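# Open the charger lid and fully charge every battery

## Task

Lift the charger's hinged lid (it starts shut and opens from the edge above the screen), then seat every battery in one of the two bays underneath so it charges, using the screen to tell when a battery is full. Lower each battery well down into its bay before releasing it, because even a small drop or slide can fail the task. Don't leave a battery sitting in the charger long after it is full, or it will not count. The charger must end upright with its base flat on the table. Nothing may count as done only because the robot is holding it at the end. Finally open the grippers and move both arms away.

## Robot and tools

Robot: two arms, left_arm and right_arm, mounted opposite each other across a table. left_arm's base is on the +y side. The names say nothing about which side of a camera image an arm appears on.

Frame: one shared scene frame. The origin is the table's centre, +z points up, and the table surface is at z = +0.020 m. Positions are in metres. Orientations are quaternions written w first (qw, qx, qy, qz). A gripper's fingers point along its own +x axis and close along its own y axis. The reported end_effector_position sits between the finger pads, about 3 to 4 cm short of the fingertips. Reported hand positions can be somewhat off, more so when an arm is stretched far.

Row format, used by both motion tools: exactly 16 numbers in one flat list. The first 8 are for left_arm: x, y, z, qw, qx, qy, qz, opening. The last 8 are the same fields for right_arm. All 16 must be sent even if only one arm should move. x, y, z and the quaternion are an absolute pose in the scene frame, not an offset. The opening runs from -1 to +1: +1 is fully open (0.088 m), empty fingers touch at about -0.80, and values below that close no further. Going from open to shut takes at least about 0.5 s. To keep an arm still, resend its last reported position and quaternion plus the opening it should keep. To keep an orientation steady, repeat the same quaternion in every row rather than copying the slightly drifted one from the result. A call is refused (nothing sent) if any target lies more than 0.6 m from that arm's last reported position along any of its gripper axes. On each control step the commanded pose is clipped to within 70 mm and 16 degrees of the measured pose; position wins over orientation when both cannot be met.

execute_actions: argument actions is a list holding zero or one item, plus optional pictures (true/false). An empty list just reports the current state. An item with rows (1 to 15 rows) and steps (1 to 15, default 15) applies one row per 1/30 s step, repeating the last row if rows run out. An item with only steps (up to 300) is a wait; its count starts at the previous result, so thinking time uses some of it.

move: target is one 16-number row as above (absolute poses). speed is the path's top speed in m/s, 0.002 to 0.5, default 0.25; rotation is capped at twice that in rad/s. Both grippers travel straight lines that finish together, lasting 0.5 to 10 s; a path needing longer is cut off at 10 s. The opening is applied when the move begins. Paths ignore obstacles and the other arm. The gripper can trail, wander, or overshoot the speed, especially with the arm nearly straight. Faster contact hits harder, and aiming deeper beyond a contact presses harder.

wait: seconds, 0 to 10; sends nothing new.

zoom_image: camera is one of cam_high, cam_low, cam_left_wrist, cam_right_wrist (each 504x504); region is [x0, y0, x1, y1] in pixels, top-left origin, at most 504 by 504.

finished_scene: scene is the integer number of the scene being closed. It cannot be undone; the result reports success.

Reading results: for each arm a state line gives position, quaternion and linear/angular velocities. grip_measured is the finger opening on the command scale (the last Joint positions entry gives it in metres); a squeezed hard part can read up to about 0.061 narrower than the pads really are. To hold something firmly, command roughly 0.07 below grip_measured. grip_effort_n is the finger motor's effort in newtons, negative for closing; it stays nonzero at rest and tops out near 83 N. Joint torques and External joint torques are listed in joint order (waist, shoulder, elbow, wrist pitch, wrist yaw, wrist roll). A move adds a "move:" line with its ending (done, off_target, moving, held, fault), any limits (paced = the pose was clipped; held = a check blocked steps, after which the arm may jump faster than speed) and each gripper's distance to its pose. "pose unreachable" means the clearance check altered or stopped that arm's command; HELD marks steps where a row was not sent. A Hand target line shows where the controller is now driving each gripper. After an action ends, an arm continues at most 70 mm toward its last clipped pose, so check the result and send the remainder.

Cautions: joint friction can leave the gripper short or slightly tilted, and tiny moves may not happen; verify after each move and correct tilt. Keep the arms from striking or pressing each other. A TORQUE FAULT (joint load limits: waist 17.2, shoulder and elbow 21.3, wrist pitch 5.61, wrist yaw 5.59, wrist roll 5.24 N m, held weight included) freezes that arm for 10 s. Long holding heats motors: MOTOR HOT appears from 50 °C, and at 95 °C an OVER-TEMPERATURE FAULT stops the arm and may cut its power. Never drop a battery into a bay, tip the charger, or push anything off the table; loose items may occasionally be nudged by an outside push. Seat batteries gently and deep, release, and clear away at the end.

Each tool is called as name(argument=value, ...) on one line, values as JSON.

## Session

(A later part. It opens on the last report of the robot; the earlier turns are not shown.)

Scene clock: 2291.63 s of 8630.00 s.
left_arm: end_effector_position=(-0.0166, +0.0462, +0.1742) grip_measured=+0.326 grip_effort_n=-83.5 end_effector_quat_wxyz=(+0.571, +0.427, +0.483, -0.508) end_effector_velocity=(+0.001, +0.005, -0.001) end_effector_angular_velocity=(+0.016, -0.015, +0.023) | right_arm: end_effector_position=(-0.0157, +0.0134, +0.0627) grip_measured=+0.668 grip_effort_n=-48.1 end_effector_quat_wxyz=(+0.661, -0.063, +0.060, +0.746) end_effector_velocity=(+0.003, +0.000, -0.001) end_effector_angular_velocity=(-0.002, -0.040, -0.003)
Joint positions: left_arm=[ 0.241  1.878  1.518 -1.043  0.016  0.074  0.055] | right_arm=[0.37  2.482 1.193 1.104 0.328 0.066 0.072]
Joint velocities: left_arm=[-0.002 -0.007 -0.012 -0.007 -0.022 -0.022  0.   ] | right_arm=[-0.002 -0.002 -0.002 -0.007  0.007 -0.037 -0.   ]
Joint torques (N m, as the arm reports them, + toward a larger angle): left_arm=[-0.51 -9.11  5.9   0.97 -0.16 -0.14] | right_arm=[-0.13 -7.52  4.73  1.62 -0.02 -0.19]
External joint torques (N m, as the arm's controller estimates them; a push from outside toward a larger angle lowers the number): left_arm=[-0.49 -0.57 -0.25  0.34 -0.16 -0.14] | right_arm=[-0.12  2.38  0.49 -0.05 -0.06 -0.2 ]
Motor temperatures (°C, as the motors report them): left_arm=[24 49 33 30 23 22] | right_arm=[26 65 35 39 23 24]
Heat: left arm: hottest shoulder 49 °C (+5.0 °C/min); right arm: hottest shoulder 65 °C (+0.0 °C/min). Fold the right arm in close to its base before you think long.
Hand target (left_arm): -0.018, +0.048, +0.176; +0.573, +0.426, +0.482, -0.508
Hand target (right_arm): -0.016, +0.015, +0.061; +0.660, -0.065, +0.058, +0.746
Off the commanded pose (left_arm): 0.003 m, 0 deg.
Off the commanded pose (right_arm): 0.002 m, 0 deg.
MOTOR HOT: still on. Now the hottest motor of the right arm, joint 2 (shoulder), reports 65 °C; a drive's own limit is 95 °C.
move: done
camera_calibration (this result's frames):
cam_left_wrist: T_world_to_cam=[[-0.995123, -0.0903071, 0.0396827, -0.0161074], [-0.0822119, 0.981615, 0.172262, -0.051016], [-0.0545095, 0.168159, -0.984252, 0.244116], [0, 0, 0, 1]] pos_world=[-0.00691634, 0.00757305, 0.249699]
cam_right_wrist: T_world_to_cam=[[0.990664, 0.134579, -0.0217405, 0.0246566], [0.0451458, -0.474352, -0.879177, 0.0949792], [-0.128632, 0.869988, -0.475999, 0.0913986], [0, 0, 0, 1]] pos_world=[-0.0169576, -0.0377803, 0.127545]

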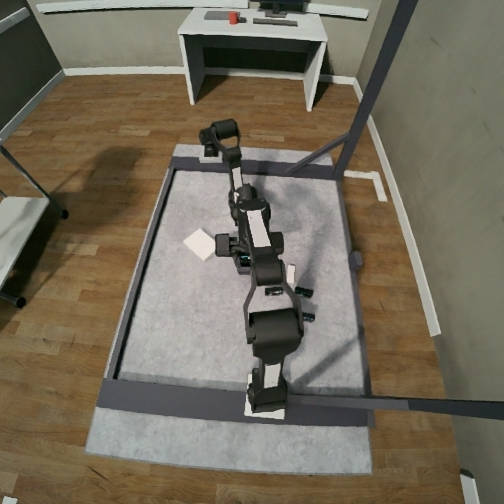

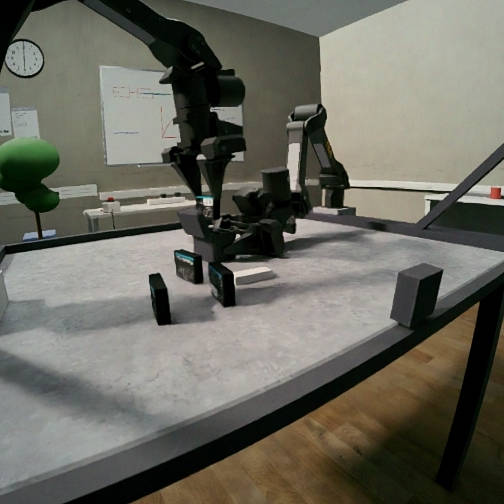

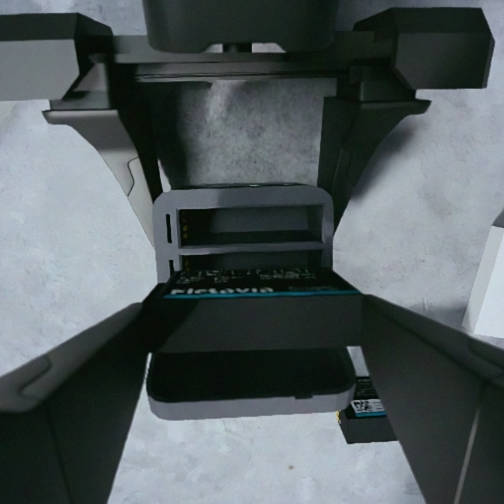

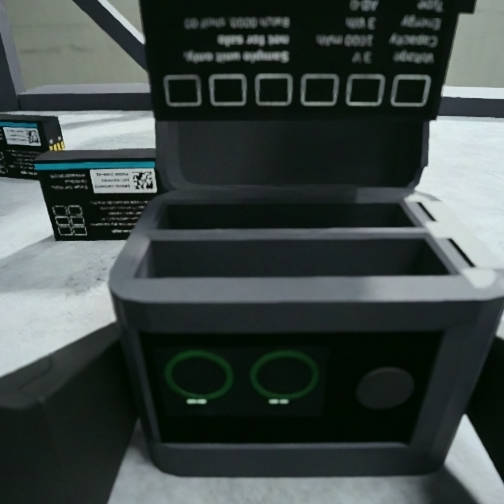

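move(target=[-0.0175,0.0505,0.152,0.5737,0.4259,0.4814,-0.5076,0.275,-0.016,0.015,0.061,0.66,-0.0653,0.0578,0.746,0.66], speed=0.015)

Scene clock: 2328.60 s of 8630.00 s.
left_arm: end_effector_position=(-0.0171, +0.0485, +0.1528) grip_measured=+0.326 grip_effort_n=-83.5 end_effector_quat_wxyz=(+0.573, +0.426, +0.481, -0.509) end_effector_velocity=(-0.002, +0.001, -0.002) end_effector_angular_velocity=(+0.001, +0.006, -0.011) | right_arm: end_effector_position=(-0.0157, +0.0134, +0.0627) grip_measured=+0.668 grip_effort_n=-48.1 end_effector_quat_wxyz=(+0.661, -0.063, +0.060, +0.746) end_effector_velocity=(+0.007, +0.002, +0.004) end_effector_angular_velocity=(+0.003, +0.005, -0.030)
Joint positions: left_arm=[ 0.24   1.877  1.431 -0.95   0.015  0.072  0.055] | right_arm=[0.37  2.482 1.193 1.104 0.328 0.066 0.072]
Joint velocities: left_arm=[-0.002 -0.002 -0.012  0.007  0.007  0.007 -0.   ] | right_arm=[-0.007 -0.012 -0.002 -0.007  0.022  0.007  0.   ]
Joint torques (N m, as the arm reports them, + toward a larger angle): left_arm=[-0.14 -8.25  5.89  1.05 -0.13 -0.08] | right_arm=[-0.12 -7.55  4.71  1.62 -0.03 -0.19]
External joint torques (N m, as the arm's controller estimates them; a push from outside toward a larger angle lowers the number): left_arm=[-0.09  0.28 -0.24  0.4  -0.14 -0.08] | right_arm=[-0.07  2.48  0.4  -0.07 -0.08 -0.2 ]
Motor temperatures (°C, as the motors report them): left_arm=[24 48 32 30 23 22] | right_arm=[26 65 35 39 23 24]
Heat: left arm: hottest shoulder 48 °C (+1.0 °C/min); right arm: hottest shoulder 65 °C (+0.0 °C/min). Fold the right arm in close to its base before you think long.
Hand target (left_arm): -0.017, +0.050, +0.152; +0.574, +0.426, +0.481, -0.508
Hand target (right_arm): -0.016, +0.015, +0.061; +0.660, -0.065, +0.058, +0.746
Off the commanded pose (left_arm): 0.002 m, 0 deg.
Off the commanded pose (right_arm): 0.002 m, 0 deg.
MOTOR HOT: still on. Now the hottest motor of the right arm, joint 2 (shoulder), reports 65 °C; a drive's own limit is 95 °C.
move: done
camera_calibration (this result's frames):
cam_left_wrist: T_world_to_cam=[[-0.995125, -0.0910815, 0.0378221, -0.0152426], [-0.0836001, 0.982501, 0.16644, -0.04879], [-0.0523199, 0.162467, -0.985326, 0.223131], [0, 0, 0, 1]] pos_world=[-0.00757293, 0.0102965, 0.228554]
cam_right_wrist: T_world_to_cam=[[0.990664, 0.134579, -0.0217405, 0.0246566], [0.0451458, -0.474352, -0.879177, 0.0949792], [-0.128632, 0.869988, -0.475999, 0.0913986], [0, 0, 0, 1]] pos_world=[-0.0169576, -0.0377803, 0.127545]

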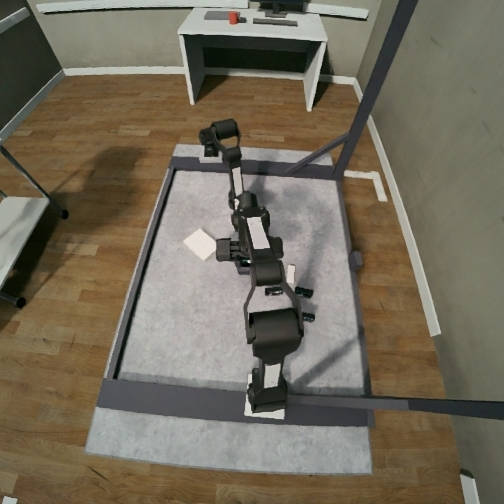

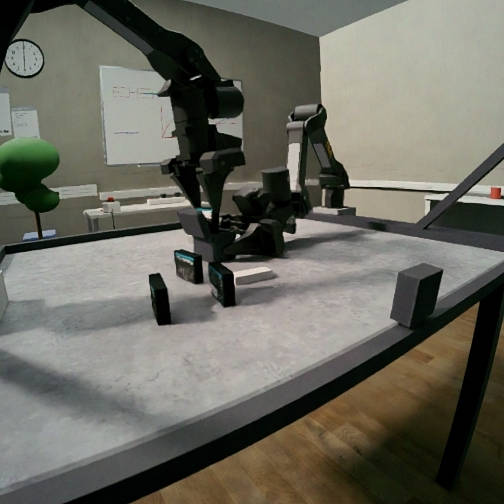

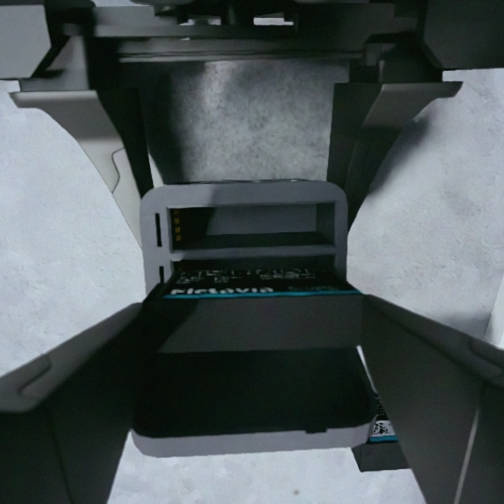

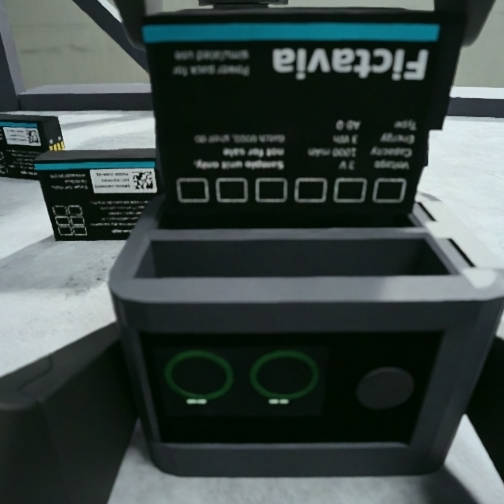

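zoom_image(camera="cam_right_wrist", region=[120,0,504,290])

zoom_image(camera="cam_left_wrist", region=[130,190,370,320])

Region (120, 0, 504, 290) of cam_right_wrist's 504x504 image, scaled by 1.312, with more detail than that image has; it fills the top 381 rows of this view, and the rest is white.

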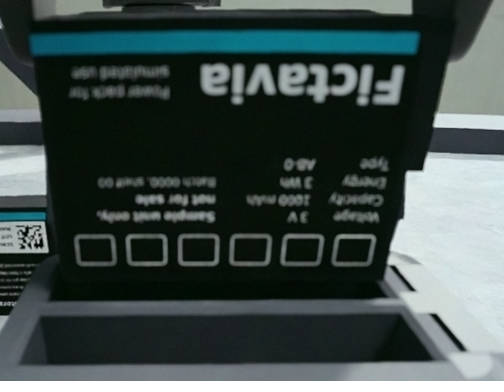

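Region (130, 190, 370, 320) of cam_left_wrist's 504x504 image, scaled by 2.100, with more detail than that image has; it fills the top 273 rows of this view, and the rest is white.

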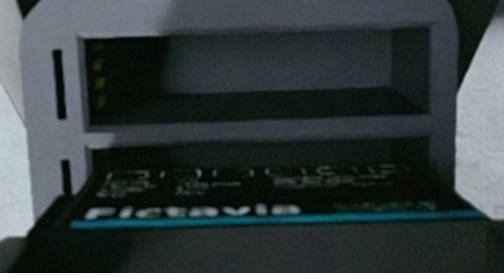

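move(target=[-0.0195,0.0485,0.15,0.5737,0.4259,0.4814,-0.5076,0.275,-0.016,0.015,0.061,0.66,-0.0653,0.0578,0.746,0.66], speed=0.006)

zoom_image(camera="cam_left_wrist", region=[130,190,370,320])

Scene clock: 2349.40 s of 8630.00 s.
left_arm: end_effector_position=(-0.0185, +0.0469, +0.1527) grip_measured=+0.326 grip_effort_n=-83.5 end_effector_quat_wxyz=(+0.574, +0.424, +0.479, -0.510) end_effector_velocity=(-0.002, +0.002, -0.000) end_effector_angular_velocity=(+0.008, -0.004, +0.001) | right_arm: end_effector_position=(-0.0157, +0.0134, +0.0627) grip_measured=+0.668 grip_effort_n=-47.7 end_effector_quat_wxyz=(+0.661, -0.063, +0.060, +0.746) end_effector_velocity=(+0.001, -0.001, -0.004) end_effector_angular_velocity=(-0.009, -0.026, +0.009)
Joint positions: left_arm=[ 0.236  1.877  1.43  -0.942  0.014  0.069  0.055] | right_arm=[0.37  2.482 1.193 1.104 0.328 0.066 0.072]
Joint velocities: left_arm=[-0.007 -0.002 -0.002 -0.007 -0.007 -0.007 -0.   ] | right_arm=[-0.002  0.002 -0.002 -0.007 -0.007 -0.022 -0.   ]
Joint torques (N m, as the arm reports them, + toward a larger angle): left_arm=[-0.3  -7.62  5.94  1.04 -0.13 -0.12] | right_arm=[-0.08 -7.5   4.74  1.61 -0.02 -0.18]
External joint torques (N m, as the arm's controller estimates them; a push from outside toward a larger angle lowers the number): left_arm=[-0.25  0.89 -0.19  0.39 -0.14 -0.12] | right_arm=[-0.08  2.33  0.53 -0.04 -0.06 -0.19]
Motor temperatures (°C, as the motors report them): left_arm=[24 47 32 30 23 22] | right_arm=[26 65 35 39 23 24]
Heat: left arm: hottest shoulder 47 °C (-2.0 °C/min); right arm: hottest shoulder 65 °C (+0.0 °C/min). Fold the right arm in close to its base before you think long.
Hand target (left_arm): -0.019, +0.048, +0.150; +0.574, +0.426, +0.481, -0.508
Hand target (right_arm): -0.016, +0.015, +0.061; +0.660, -0.065, +0.058, +0.746
Off the commanded pose (left_arm): 0.003 m, 0 deg.
Off the commanded pose (right_arm): 0.002 m, 0 deg.
MOTOR HOT: still on. Now the hottest motor of the right arm, joint 2 (shoulder), reports 65 °C; a drive's own limit is 95 °C.
move: done
camera_calibration (this result's frames):
cam_left_wrist: T_world_to_cam=[[-0.995233, -0.0901743, 0.03714, -0.0166958], [-0.0831235, 0.983527, 0.160515, -0.0465262], [-0.0510026, 0.156663, -0.986334, 0.223711], [0, 0, 0, 1]] pos_world=[-0.00907385, 0.00920702, 0.228742]
cam_right_wrist: T_world_to_cam=[[0.990664, 0.134579, -0.0217405, 0.0246566], [0.0451458, -0.474352, -0.879177, 0.0949792], [-0.128632, 0.869988, -0.475999, 0.0913986], [0, 0, 0, 1]] pos_world=[-0.0169576, -0.0377803, 0.127545]

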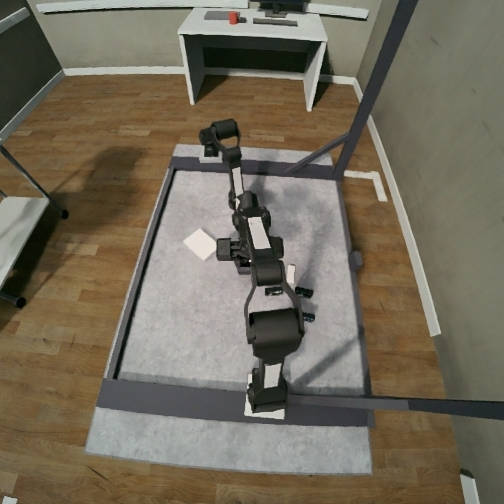

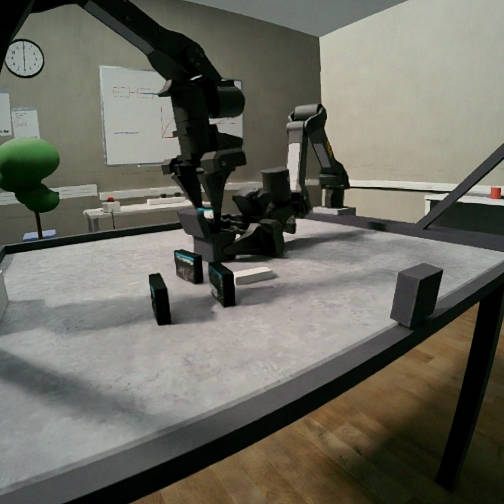

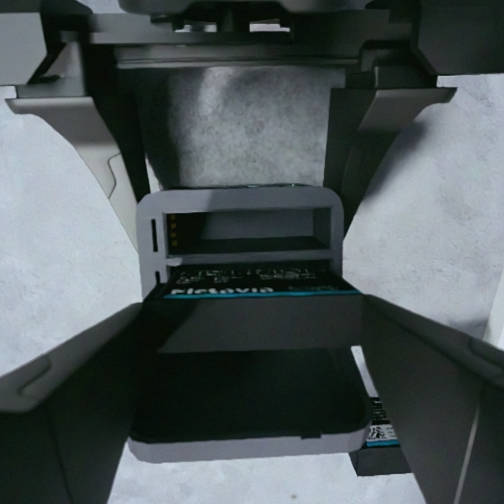

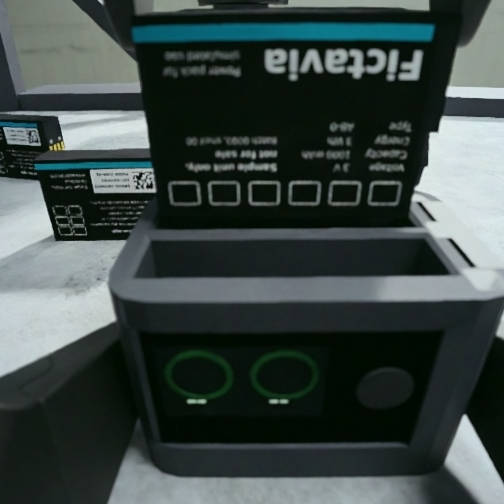

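Region (130, 190, 370, 320) of cam_left_wrist's 504x504 image, scaled by 2.100, with more detail than that image has; it fills the top 273 rows of this view, and the rest is white.

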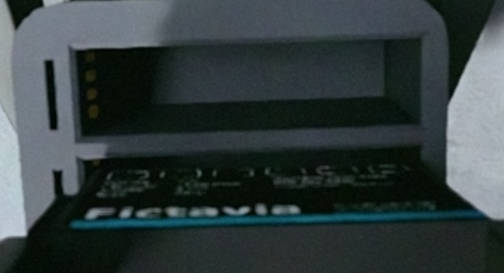

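move(target=[-0.0195,0.0492,0.14,0.5737,0.4259,0.4814,-0.5076,0.275,-0.016,0.015,0.061,0.66,-0.0653,0.0578,0.746,0.66], speed=0.008)

Scene clock: 2355.73 s of 8630.00 s.
left_arm: end_effector_position=(-0.0184, +0.0465, +0.1458) grip_measured=+0.326 grip_effort_n=-83.5 end_effector_quat_wxyz=(+0.577, +0.422, +0.476, -0.512) end_effector_velocity=(+0.002, +0.001, -0.001) end_effector_angular_velocity=(-0.002, -0.003, +0.025) | right_arm: end_effector_position=(-0.0157, +0.0134, +0.0627) grip_measured=+0.668 grip_effort_n=-47.7 end_effector_quat_wxyz=(+0.661, -0.063, +0.060, +0.746) end_effector_velocity=(-0.003, -0.000, +0.005) end_effector_angular_velocity=(+0.010, +0.014, +0.008)
Joint positions: left_arm=[ 0.236  1.877  1.4   -0.903  0.014  0.068  0.055] | right_arm=[0.37  2.482 1.193 1.104 0.328 0.066 0.072]
Joint velocities: left_arm=[ 0.002 -0.002 -0.007  0.007 -0.007 -0.022 -0.   ] | right_arm=[ 0.002 -0.007 -0.002  0.007 -0.007  0.007 -0.   ]
Joint torques (N m, as the arm reports them, + toward a larger angle): left_arm=[-0.3  -6.77  5.59  0.96 -0.14 -0.12] | right_arm=[-0.09 -7.45  4.79  1.62 -0.02 -0.19]
External joint torques (N m, as the arm's controller estimates them; a push from outside toward a larger angle lowers the number): left_arm=[-0.33  1.72 -0.52  0.29 -0.15 -0.12] | right_arm=[-0.16  2.62  0.44 -0.09 -0.06 -0.2 ]
Motor temperatures (°C, as the motors report them): left_arm=[24 47 32 30 23 22] | right_arm=[26 65 35 39 23 24]
Heat: left arm: hottest shoulder 47 °C (-2.0 °C/min); right arm: hottest shoulder 65 °C (+0.0 °C/min). Fold the right arm in close to its base before you think long.
Hand target (left_arm): -0.019, +0.049, +0.140; +0.574, +0.426, +0.481, -0.508
Hand target (right_arm): -0.016, +0.015, +0.061; +0.660, -0.065, +0.058, +0.746
Off the commanded pose (left_arm): 0.006 m, 1 deg.
Off the commanded pose (right_arm): 0.002 m, 0 deg.
MOTOR HOT: still on. Now the hottest motor of the right arm, joint 2 (shoulder), reports 65 °C; a drive's own limit is 95 °C.
move: done
camera_calibration (this result's frames):
cam_left_wrist: T_world_to_cam=[[-0.995263, -0.0902033, 0.0362714, -0.0162722], [-0.0837609, 0.984957, 0.151145, -0.0437408], [-0.0493595, 0.14739, -0.987846, 0.217615], [0, 0, 0, 1]] pos_world=[-0.00911754, 0.00954058, 0.222172]
cam_right_wrist: T_world_to_cam=[[0.990664, 0.134579, -0.0217405, 0.0246566], [0.0451458, -0.474352, -0.879177, 0.0949792], [-0.128632, 0.869988, -0.475999, 0.0913986], [0, 0, 0, 1]] pos_world=[-0.0169576, -0.0377803, 0.127545]

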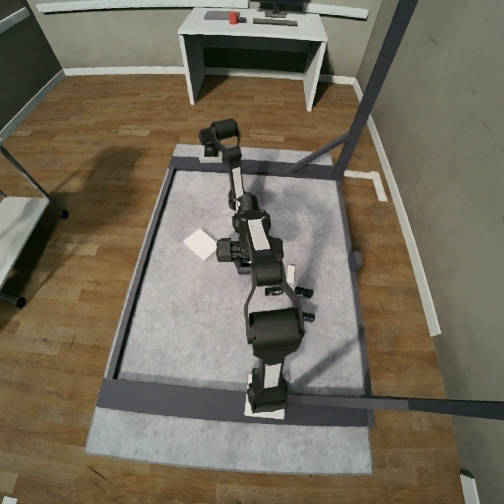

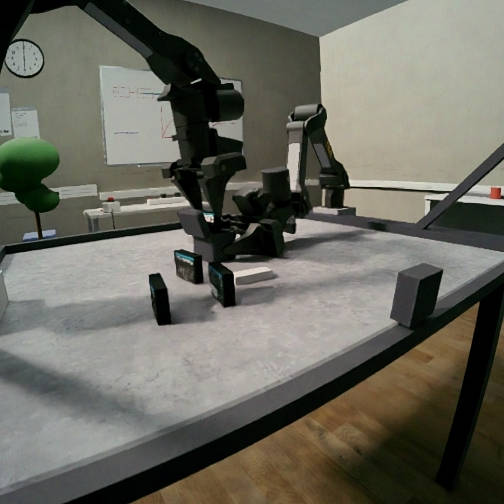

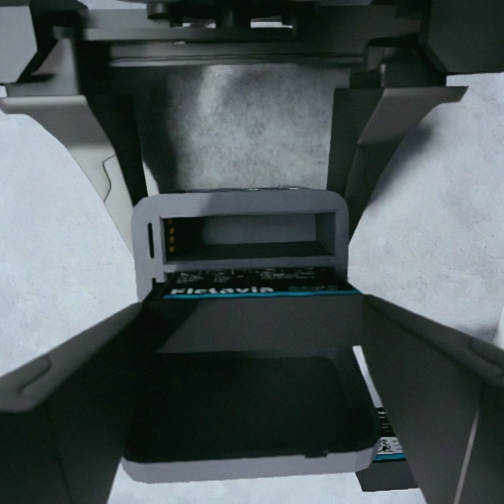

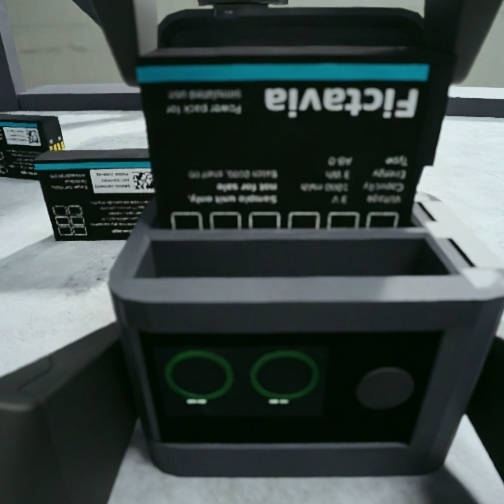

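In the bay. Continue.

move(target=[-0.021,0.0495,0.131,0.5737,0.4259,0.4814,-0.5076,0.275,-0.016,0.015,0.061,0.66,-0.0653,0.0578,0.746,0.66], speed=0.008)

Scene clock: 2364.73 s of 8630.00 s.
left_arm: end_effector_position=(-0.0196, +0.0466, +0.1393) grip_measured=+0.326 grip_effort_n=-83.5 end_effector_quat_wxyz=(+0.579, +0.420, +0.474, -0.513) end_effector_velocity=(-0.001, +0.004, -0.003) end_effector_angular_velocity=(+0.018, -0.002, +0.006) | right_arm: end_effector_position=(-0.0157, +0.0134, +0.0627) grip_measured=+0.668 grip_effort_n=-48.1 end_effector_quat_wxyz=(+0.661, -0.063, +0.060, +0.746) end_effector_velocity=(+0.001, -0.000, -0.001) end_effector_angular_velocity=(-0.015, -0.013, +0.006)
Joint positions: left_arm=[ 0.232  1.877  1.372 -0.868  0.013  0.064  0.055] | right_arm=[0.37  2.482 1.193 1.104 0.328 0.066 0.072]
Joint velocities: left_arm=[-0.002  0.002 -0.007 -0.007 -0.007 -0.007 -0.   ] | right_arm=[-0.002 -0.007 -0.002 -0.022 -0.007 -0.007 -0.   ]
Joint torques (N m, as the arm reports them, + toward a larger angle): left_arm=[-0.4  -6.15  5.61  0.99 -0.13 -0.13] | right_arm=[-0.13 -7.5   4.75  1.62 -0.04 -0.2 ]
External joint torques (N m, as the arm's controller estimates them; a push from outside toward a larger angle lowers the number): left_arm=[-0.46  2.21 -0.44  0.3  -0.12 -0.13] | right_arm=[-0.11  2.46  0.46 -0.06 -0.08 -0.21]
Motor temperatures (°C, as the motors report them): left_arm=[24 46 32 30 23 22] | right_arm=[26 65 35 39 23 24]
Heat: left arm: hottest shoulder 46 °C (-3.0 °C/min); right arm: hottest shoulder 65 °C (+0.0 °C/min). Fold the right arm in close to its base before you think long.
Hand target (left_arm): -0.021, +0.049, +0.131; +0.574, +0.426, +0.481, -0.508
Hand target (right_arm): -0.016, +0.015, +0.061; +0.660, -0.065, +0.058, +0.746
Off the commanded pose (left_arm): 0.009 m, 1 deg.
Off the commanded pose (right_arm): 0.002 m, 0 deg.
MOTOR HOT: still on. Now the hottest motor of the right arm, joint 2 (shoulder), reports 65 °C; a drive's own limit is 95 °C.
move: off_target (left_arm)
camera_calibration (this result's frames):
cam_left_wrist: T_world_to_cam=[[-0.995237, -0.0908661, 0.0353021, -0.0170435], [-0.0848853, 0.985861, 0.144477, -0.0420508], [-0.047931, 0.140792, -0.988878, 0.211589], [0, 0, 0, 1]] pos_world=[-0.0103901, 0.0101176, 0.215912]
cam_right_wrist: T_world_to_cam=[[0.990664, 0.134579, -0.0217405, 0.0246566], [0.0451458, -0.474352, -0.879177, 0.0949792], [-0.128632, 0.869988, -0.475999, 0.0913986], [0, 0, 0, 1]] pos_world=[-0.0169576, -0.0377803, 0.127545]

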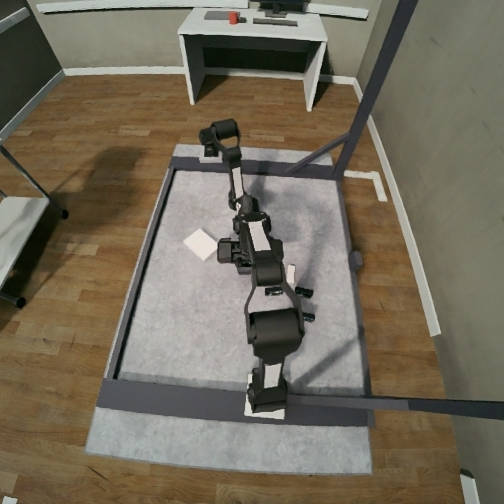

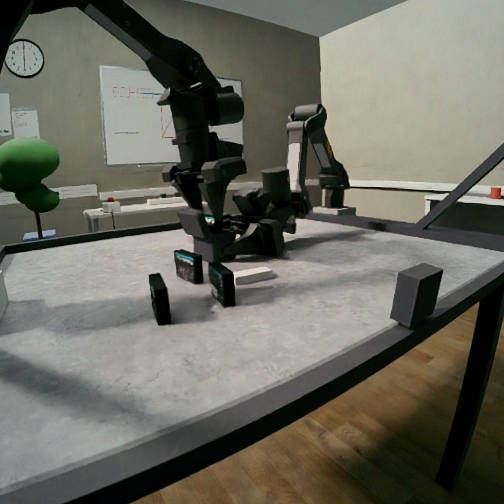

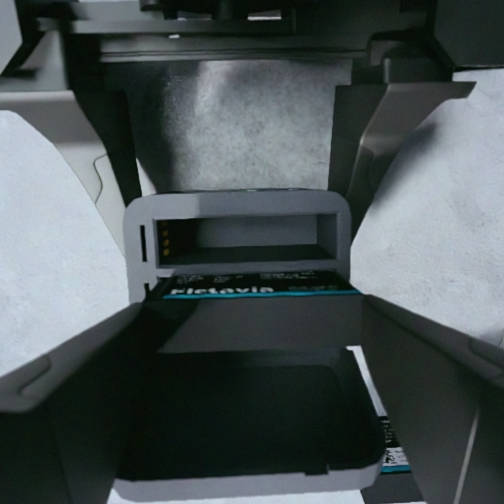

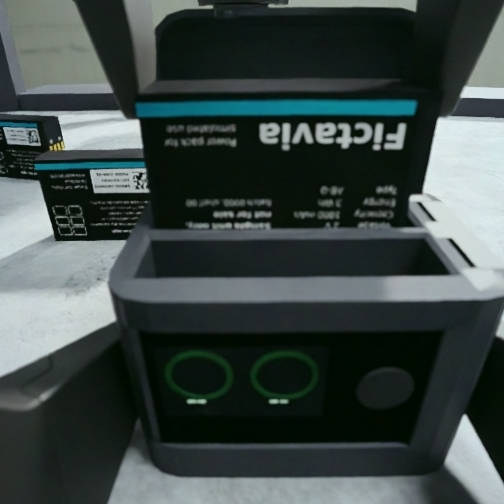

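move(target=[-0.0213,0.0495,0.122,0.5737,0.4259,0.4814,-0.5076,0.275,-0.016,0.015,0.061,0.66,-0.0653,0.0578,0.746,0.66], speed=0.008)

Scene clock: 2371.17 s of 8630.00 s.
left_arm: end_effector_position=(-0.0196, +0.0465, +0.1307) grip_measured=+0.326 grip_effort_n=-83.5 end_effector_quat_wxyz=(+0.579, +0.420, +0.474, -0.513) end_effector_velocity=(+0.002, -0.001, +0.000) end_effector_angular_velocity=(-0.003, -0.021, +0.009) | right_arm: end_effector_position=(-0.0157, +0.0134, +0.0627) grip_measured=+0.668 grip_effort_n=-47.7 end_effector_quat_wxyz=(+0.661, -0.063, +0.060, +0.746) end_effector_velocity=(+0.004, -0.000, -0.003) end_effector_angular_velocity=(-0.009, -0.026, +0.004)
Joint positions: left_arm=[ 0.232  1.886  1.348 -0.835  0.012  0.063  0.055] | right_arm=[0.37  2.482 1.193 1.104 0.328 0.066 0.072]
Joint velocities: left_arm=[-0.002 -0.002 -0.002  0.007 -0.022 -0.007 -0.   ] | right_arm=[-0.007 -0.002 -0.007 -0.007 -0.007 -0.022 -0.   ]
Joint torques (N m, as the arm reports them, + toward a larger angle): left_arm=[-0.39 -5.97  5.65  0.99 -0.09 -0.09] | right_arm=[-0.11 -7.48  4.8   1.62 -0.03 -0.2 ]
External joint torques (N m, as the arm's controller estimates them; a push from outside toward a larger angle lowers the number): left_arm=[-0.4   2.55 -0.47  0.27 -0.09 -0.09] | right_arm=[-0.04  2.48  0.52 -0.06 -0.08 -0.21]
Motor temperatures (°C, as the motors report them): left_arm=[24 45 32 30 23 22] | right_arm=[26 65 35 40 23 24]
Heat: left arm: hottest shoulder 45 °C (-4.1 °C/min); right arm: hottest shoulder 65 °C (+0.0 °C/min). Fold the right arm in close to its base before you think long.
Hand target (left_arm): -0.021, +0.049, +0.122; +0.574, +0.426, +0.481, -0.508
Hand target (right_arm): -0.016, +0.015, +0.061; +0.660, -0.065, +0.058, +0.746
Off the commanded pose (left_arm): 0.009 m, 1 deg.
Off the commanded pose (right_arm): 0.002 m, 0 deg.
MOTOR HOT: still on. Now the hottest motor of the right arm, joint 2 (shoulder), reports 65 °C; a drive's own limit is 95 °C.
move: off_target (left_arm)
camera_calibration (this result's frames):
cam_left_wrist: T_world_to_cam=[[-0.995179, -0.0917299, 0.0347113, -0.0166466], [-0.0858572, 0.985877, 0.143791, -0.040647], [-0.047411, 0.140117, -0.988999, 0.20322], [0, 0, 0, 1]] pos_world=[-0.0104213, 0.0100713, 0.207407]
cam_right_wrist: T_world_to_cam=[[0.990664, 0.134579, -0.0217405, 0.0246566], [0.0451458, -0.474352, -0.879177, 0.0949792], [-0.128632, 0.869988, -0.475999, 0.0913986], [0, 0, 0, 1]] pos_world=[-0.0169576, -0.0377803, 0.127545]

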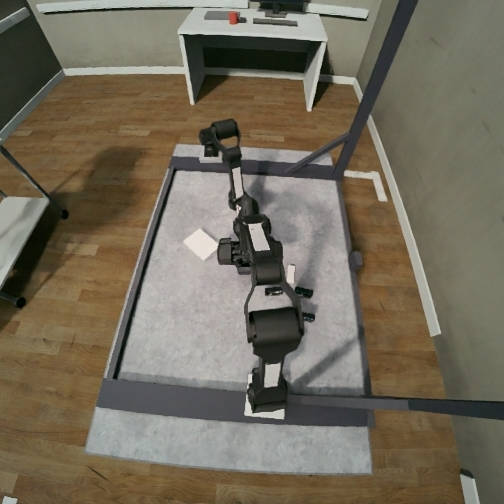

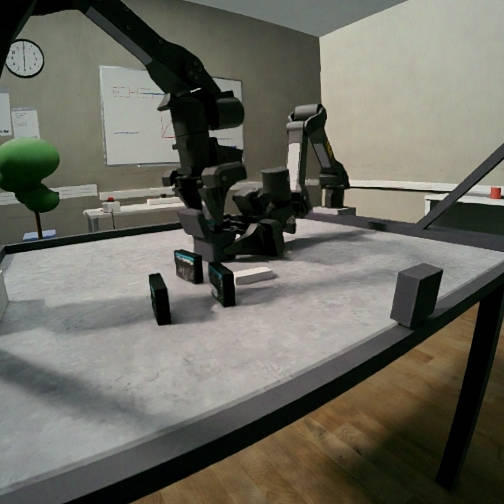

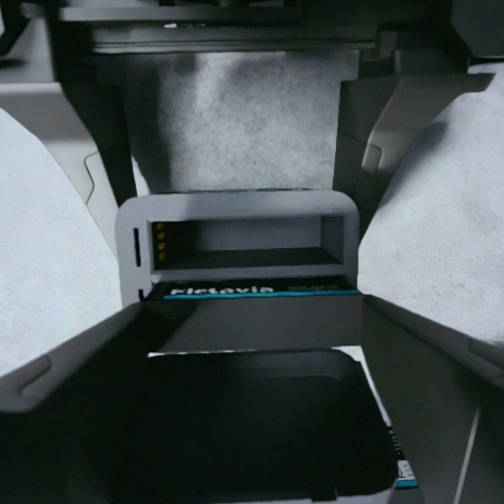

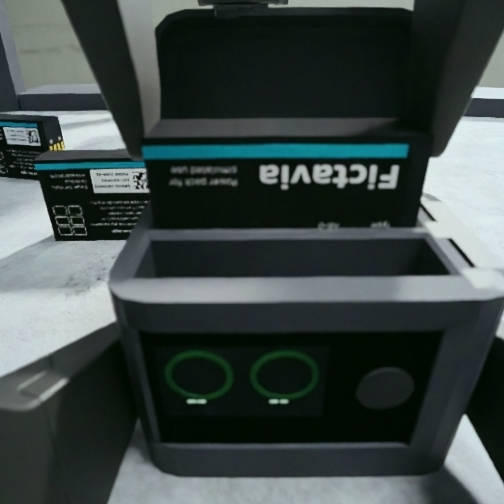

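move(target=[-0.0213,0.0495,0.1105,0.5737,0.4259,0.4814,-0.5076,0.275,-0.016,0.015,0.061,0.66,-0.0653,0.0578,0.746,0.66], speed=0.008)

Scene clock: 2376.90 s of 8630.00 s.
left_arm: end_effector_position=(-0.0195, +0.0463, +0.1193) grip_measured=+0.326 grip_effort_n=-83.5 end_effector_quat_wxyz=(+0.579, +0.420, +0.474, -0.513) end_effector_velocity=(-0.002, +0.000, -0.003) end_effector_angular_velocity=(+0.001, +0.009, +0.003) | right_arm: end_effector_position=(-0.0157, +0.0134, +0.0627) grip_measured=+0.668 grip_effort_n=-47.7 end_effector_quat_wxyz=(+0.661, -0.063, +0.060, +0.746) end_effector_velocity=(+0.003, -0.002, -0.005) end_effector_angular_velocity=(-0.012, -0.030, -0.006)
Joint positions: left_arm=[ 0.232  1.9    1.32  -0.792  0.012  0.062  0.055] | right_arm=[0.37  2.482 1.193 1.104 0.328 0.066 0.072]
Joint velocities: left_arm=[-0.002  0.002 -0.007  0.007  0.007 -0.007 -0.   ] | right_arm=[-0.002  0.002 -0.007 -0.007  0.007 -0.022 -0.   ]
Joint torques (N m, as the arm reports them, + toward a larger angle): left_arm=[-0.39 -5.94  5.57  1.06 -0.09 -0.09] | right_arm=[-0.09 -7.47  4.78  1.62 -0.02 -0.17]
External joint torques (N m, as the arm's controller estimates them; a push from outside toward a larger angle lowers the number): left_arm=[-0.35  2.52 -0.41  0.35 -0.1  -0.09] | right_arm=[-0.09  2.36  0.57 -0.03 -0.06 -0.18]
Motor temperatures (°C, as the motors report them): left_arm=[24 45 32 31 23 22] | right_arm=[26 65 35 40 23 24]
Heat: left arm: hottest shoulder 45 °C (-3.0 °C/min); right arm: hottest shoulder 65 °C (+0.0 °C/min). Fold the right arm in close to its base before you think long.
Hand target (left_arm): -0.021, +0.049, +0.111; +0.574, +0.426, +0.481, -0.508
Hand target (right_arm): -0.016, +0.015, +0.061; +0.660, -0.065, +0.058, +0.746
Off the commanded pose (left_arm): 0.010 m, 1 deg.
Off the commanded pose (right_arm): 0.002 m, 0 deg.
MOTOR HOT: still on. Now the hottest motor of the right arm, joint 2 (shoulder), reports 65 °C; a drive's own limit is 95 °C.
move: off_target (left_arm)
camera_calibration (this result's frames):
cam_left_wrist: T_world_to_cam=[[-0.995148, -0.0921789, 0.0344143, -0.0161216], [-0.086342, 0.985829, 0.143824, -0.0388668], [-0.0471842, 0.140155, -0.989005, 0.191959], [0, 0, 0, 1]] pos_world=[-0.0103418, 0.00992585, 0.195994]
cam_right_wrist: T_world_to_cam=[[0.990664, 0.134579, -0.0217405, 0.0246566], [0.0451458, -0.474352, -0.879177, 0.0949792], [-0.128632, 0.869988, -0.475999, 0.0913986], [0, 0, 0, 1]] pos_world=[-0.0169576, -0.0377803, 0.127545]

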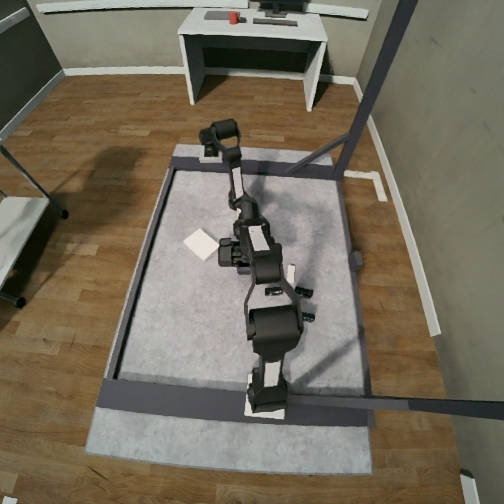

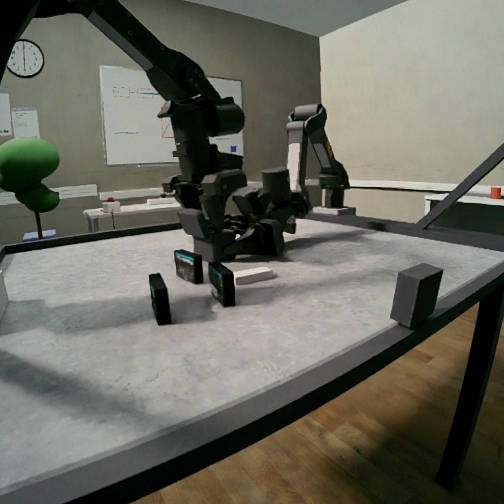

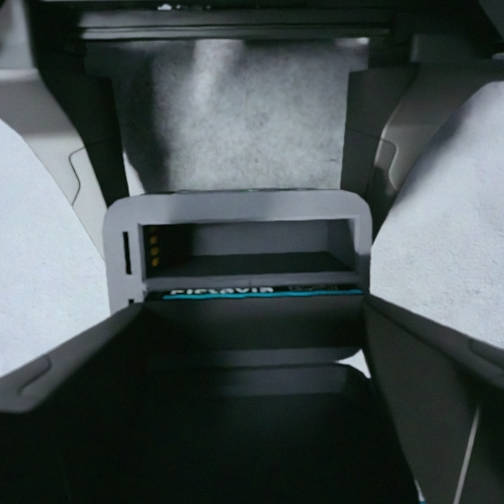

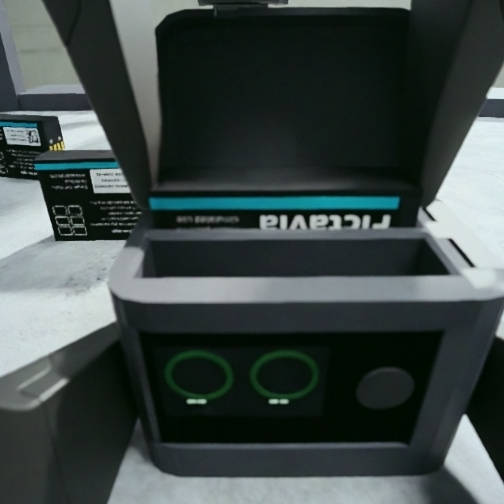

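move(target=[-0.0213,0.0495,0.1065,0.5737,0.4259,0.4814,-0.5076,0.275,-0.016,0.015,0.061,0.66,-0.0653,0.0578,0.746,0.66], speed=0.005)

Scene clock: 2383.17 s of 8630.00 s.
left_arm: end_effector_position=(-0.0196, +0.0466, +0.1167) grip_measured=+0.326 grip_effort_n=-83.5 end_effector_quat_wxyz=(+0.580, +0.420, +0.474, -0.513) end_effector_velocity=(-0.002, -0.001, +0.001) end_effector_angular_velocity=(-0.009, +0.007, +0.003) | right_arm: end_effector_position=(-0.0157, +0.0134, +0.0627) grip_measured=+0.668 grip_effort_n=-47.7 end_effector_quat_wxyz=(+0.661, -0.063, +0.060, +0.746) end_effector_velocity=(-0.003, +0.002, +0.002) end_effector_angular_velocity=(+0.010, +0.002, +0.020)
Joint positions: left_arm=[ 0.232  1.902  1.311 -0.78   0.012  0.062  0.055] | right_arm=[0.37  2.482 1.193 1.104 0.328 0.066 0.072]
Joint velocities: left_arm=[-0.002 -0.002 -0.002  0.007  0.007 -0.007 -0.   ] | right_arm=[-0.002  0.002  0.007  0.007 -0.022 -0.007  0.   ]
Joint torques (N m, as the arm reports them, + toward a larger angle): left_arm=[-0.38 -5.57  5.42  1.24 -0.08 -0.12] | right_arm=[-0.04 -7.5   4.79  1.62 -0.03 -0.19]
External joint torques (N m, as the arm's controller estimates them; a push from outside toward a larger angle lowers the number): left_arm=[-0.37  2.95 -0.55  0.54 -0.08 -0.12] | right_arm=[-0.06  2.47  0.46 -0.07 -0.06 -0.2 ]
Motor temperatures (°C, as the motors report them): left_arm=[24 44 32 31 23 22] | right_arm=[26 65 35 40 23 24]
Heat: left arm: hottest shoulder 44 °C (-4.1 °C/min); right arm: hottest shoulder 65 °C (+0.0 °C/min). Fold the right arm in close to its base before you think long.
Hand target (left_arm): -0.021, +0.050, +0.107; +0.574, +0.426, +0.482, -0.507
Hand target (right_arm): -0.016, +0.015, +0.061; +0.660, -0.065, +0.058, +0.746
Off the commanded pose (left_arm): 0.011 m, 1 deg.
Off the commanded pose (right_arm): 0.002 m, 0 deg.
MOTOR HOT: still on. Now the hottest motor of the right arm, joint 2 (shoulder), reports 65 °C; a drive's own limit is 95 °C.
move: off_target (left_arm)
camera_calibration (this result's frames):
cam_left_wrist: T_world_to_cam=[[-0.99512, -0.0924991, 0.0343485, -0.016028], [-0.0867402, 0.986013, 0.142319, -0.038535], [-0.0470324, 0.138645, -0.989225, 0.189457], [0, 0, 0, 1]] pos_world=[-0.0103817, 0.0102462, 0.19345]
cam_right_wrist: T_world_to_cam=[[0.990664, 0.134579, -0.0217405, 0.0246566], [0.0451458, -0.474352, -0.879177, 0.0949792], [-0.128632, 0.869988, -0.475999, 0.0913986], [0, 0, 0, 1]] pos_world=[-0.0169576, -0.0377803, 0.127545]

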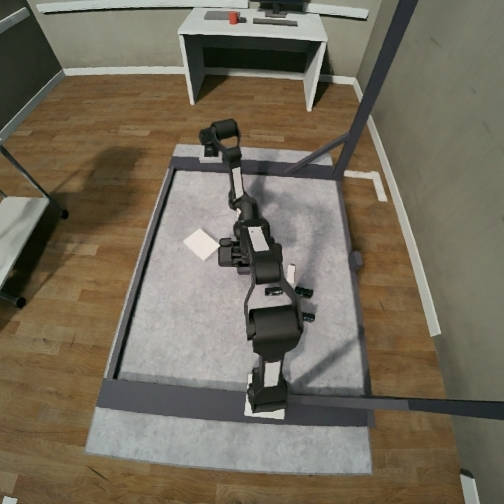

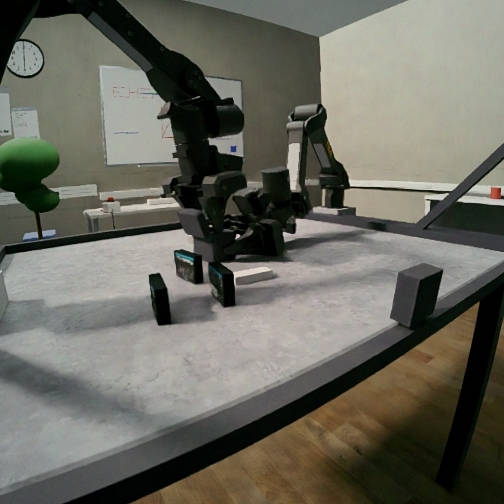

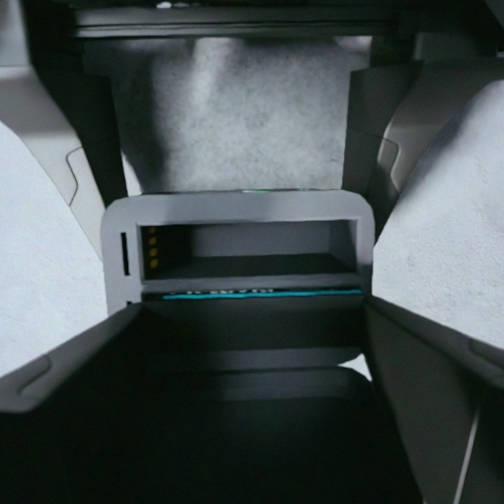

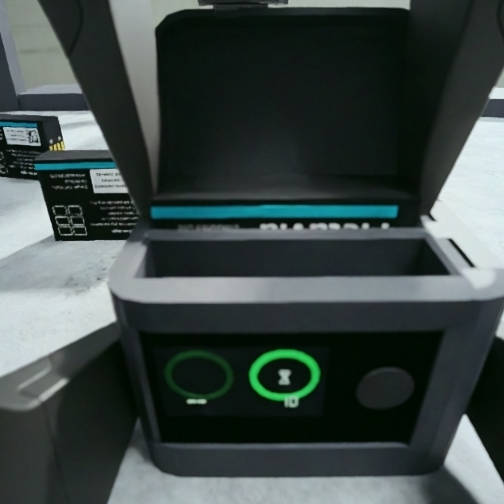

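Detected.

wait(seconds=3)

zoom_image(camera="cam_right_wrist", region=[150,330,350,430])

Scene clock: 2389.73 s of 8630.00 s.
left_arm: end_effector_position=(-0.0196, +0.0465, +0.1167) grip_measured=+0.326 grip_effort_n=-83.5 end_effector_quat_wxyz=(+0.580, +0.420, +0.474, -0.513) end_effector_velocity=(-0.000, +0.002, -0.002) end_effector_angular_velocity=(+0.013, -0.003, +0.006) | right_arm: end_effector_position=(-0.0157, +0.0134, +0.0627) grip_measured=+0.668 grip_effort_n=-48.1 end_effector_quat_wxyz=(+0.661, -0.063, +0.060, +0.746) end_effector_velocity=(-0.002, -0.001, -0.002) end_effector_angular_velocity=(-0.015, -0.025, +0.023)
Joint positions: left_arm=[ 0.232  1.902  1.311 -0.78   0.012  0.062  0.055] | right_arm=[0.37  2.482 1.193 1.104 0.328 0.066 0.072]
Joint velocities: left_arm=[-0.002  0.002 -0.002 -0.007 -0.007 -0.007 -0.   ] | right_arm=[-0.002 -0.007 -0.002 -0.022 -0.022 -0.022 -0.   ]
Joint torques (N m, as the arm reports them, + toward a larger angle): left_arm=[-0.35 -5.62  5.44  1.22 -0.1  -0.12] | right_arm=[-0.09 -7.52  4.72  1.61 -0.05 -0.19]
External joint torques (N m, as the arm's controller estimates them; a push from outside toward a larger angle lowers the number): left_arm=[-0.35  2.85 -0.5   0.52 -0.1  -0.12] | right_arm=[-0.02  2.41  0.46 -0.06 -0.09 -0.2 ]
Motor temperatures (°C, as the motors report them): left_arm=[24 44 32 31 23 22] | right_arm=[26 65 35 40 23 24]
Heat: left arm: hottest shoulder 44 °C (-4.0 °C/min); right arm: hottest shoulder 65 °C (+0.0 °C/min). Fold the right arm in close to its base before you think long.
Hand target (left_arm): -0.021, +0.050, +0.107; +0.574, +0.426, +0.482, -0.508
Hand target (right_arm): -0.016, +0.015, +0.061; +0.660, -0.065, +0.058, +0.746
Off the commanded pose (left_arm): 0.011 m, 1 deg.
Off the commanded pose (right_arm): 0.002 m, 0 deg.
MOTOR HOT: still on. Now the hottest motor of the right arm, joint 2 (shoulder), reports 65 °C; a drive's own limit is 95 °C.
Steps of this call (steps 1 to 197: nothing new was sent). Readings (end_effector_position):
1: left_arm (-0.0196, +0.0466, +0.1167) | right_arm (-0.0157, +0.0134, +0.0627)
2: left_arm (-0.0196, +0.0465, +0.1167) | right_arm (-0.0157, +0.0134, +0.0627)
4: left_arm (-0.0196, +0.0465, +0.1167) | right_arm (-0.0157, +0.0134, +0.0627)
8: left_arm (-0.0196, +0.0465, +0.1167) | right_arm (-0.0157, +0.0134, +0.0627)
197: the state above
camera_calibration (this result's frames):
cam_left_wrist: T_world_to_cam=[[-0.995123, -0.0924862, 0.0343132, -0.0160176], [-0.0867502, 0.986066, 0.141943, -0.0384158], [-0.0469629, 0.138274, -0.98928, 0.18951], [0, 0, 0, 1]] pos_world=[-0.0103721, 0.0101948, 0.193481]
cam_right_wrist: T_world_to_cam=[[0.990664, 0.134579, -0.0217405, 0.0246566], [0.0451458, -0.474352, -0.879177, 0.0949792], [-0.128632, 0.869988, -0.475999, 0.0913986], [0, 0, 0, 1]] pos_world=[-0.0169576, -0.0377803, 0.127545]

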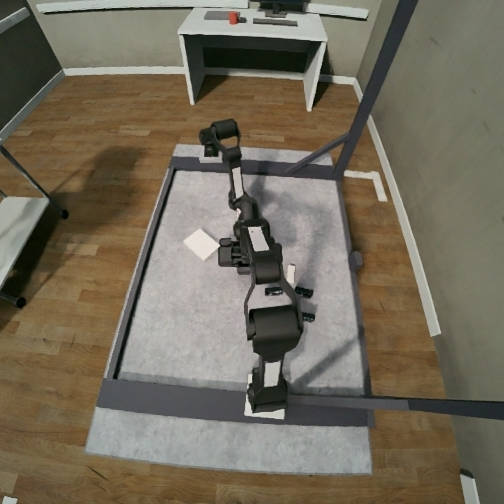

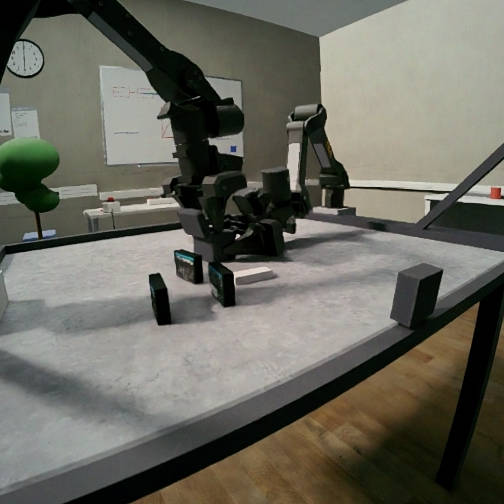

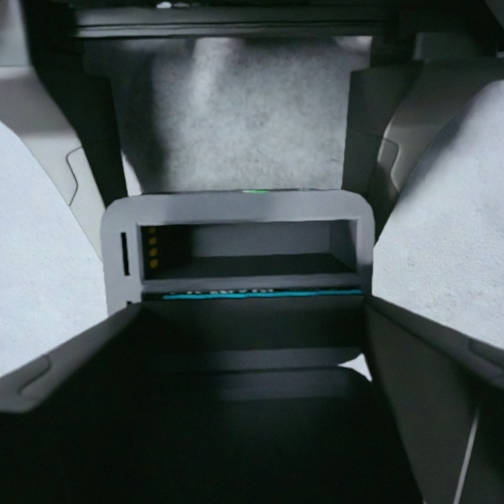

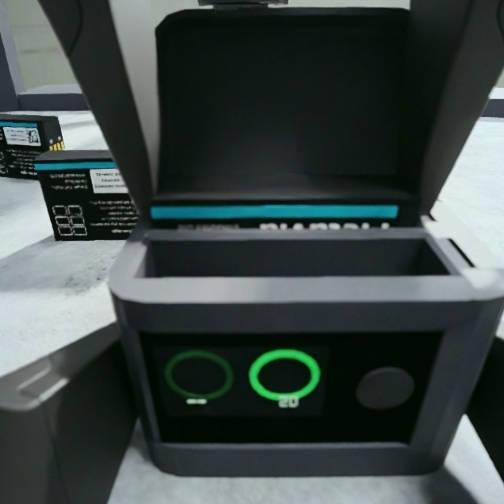

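Region (150, 330, 350, 430) of cam_right_wrist's 504x504 image, scaled by 2.520, with more detail than that image has.

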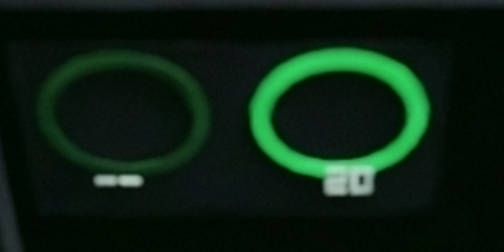

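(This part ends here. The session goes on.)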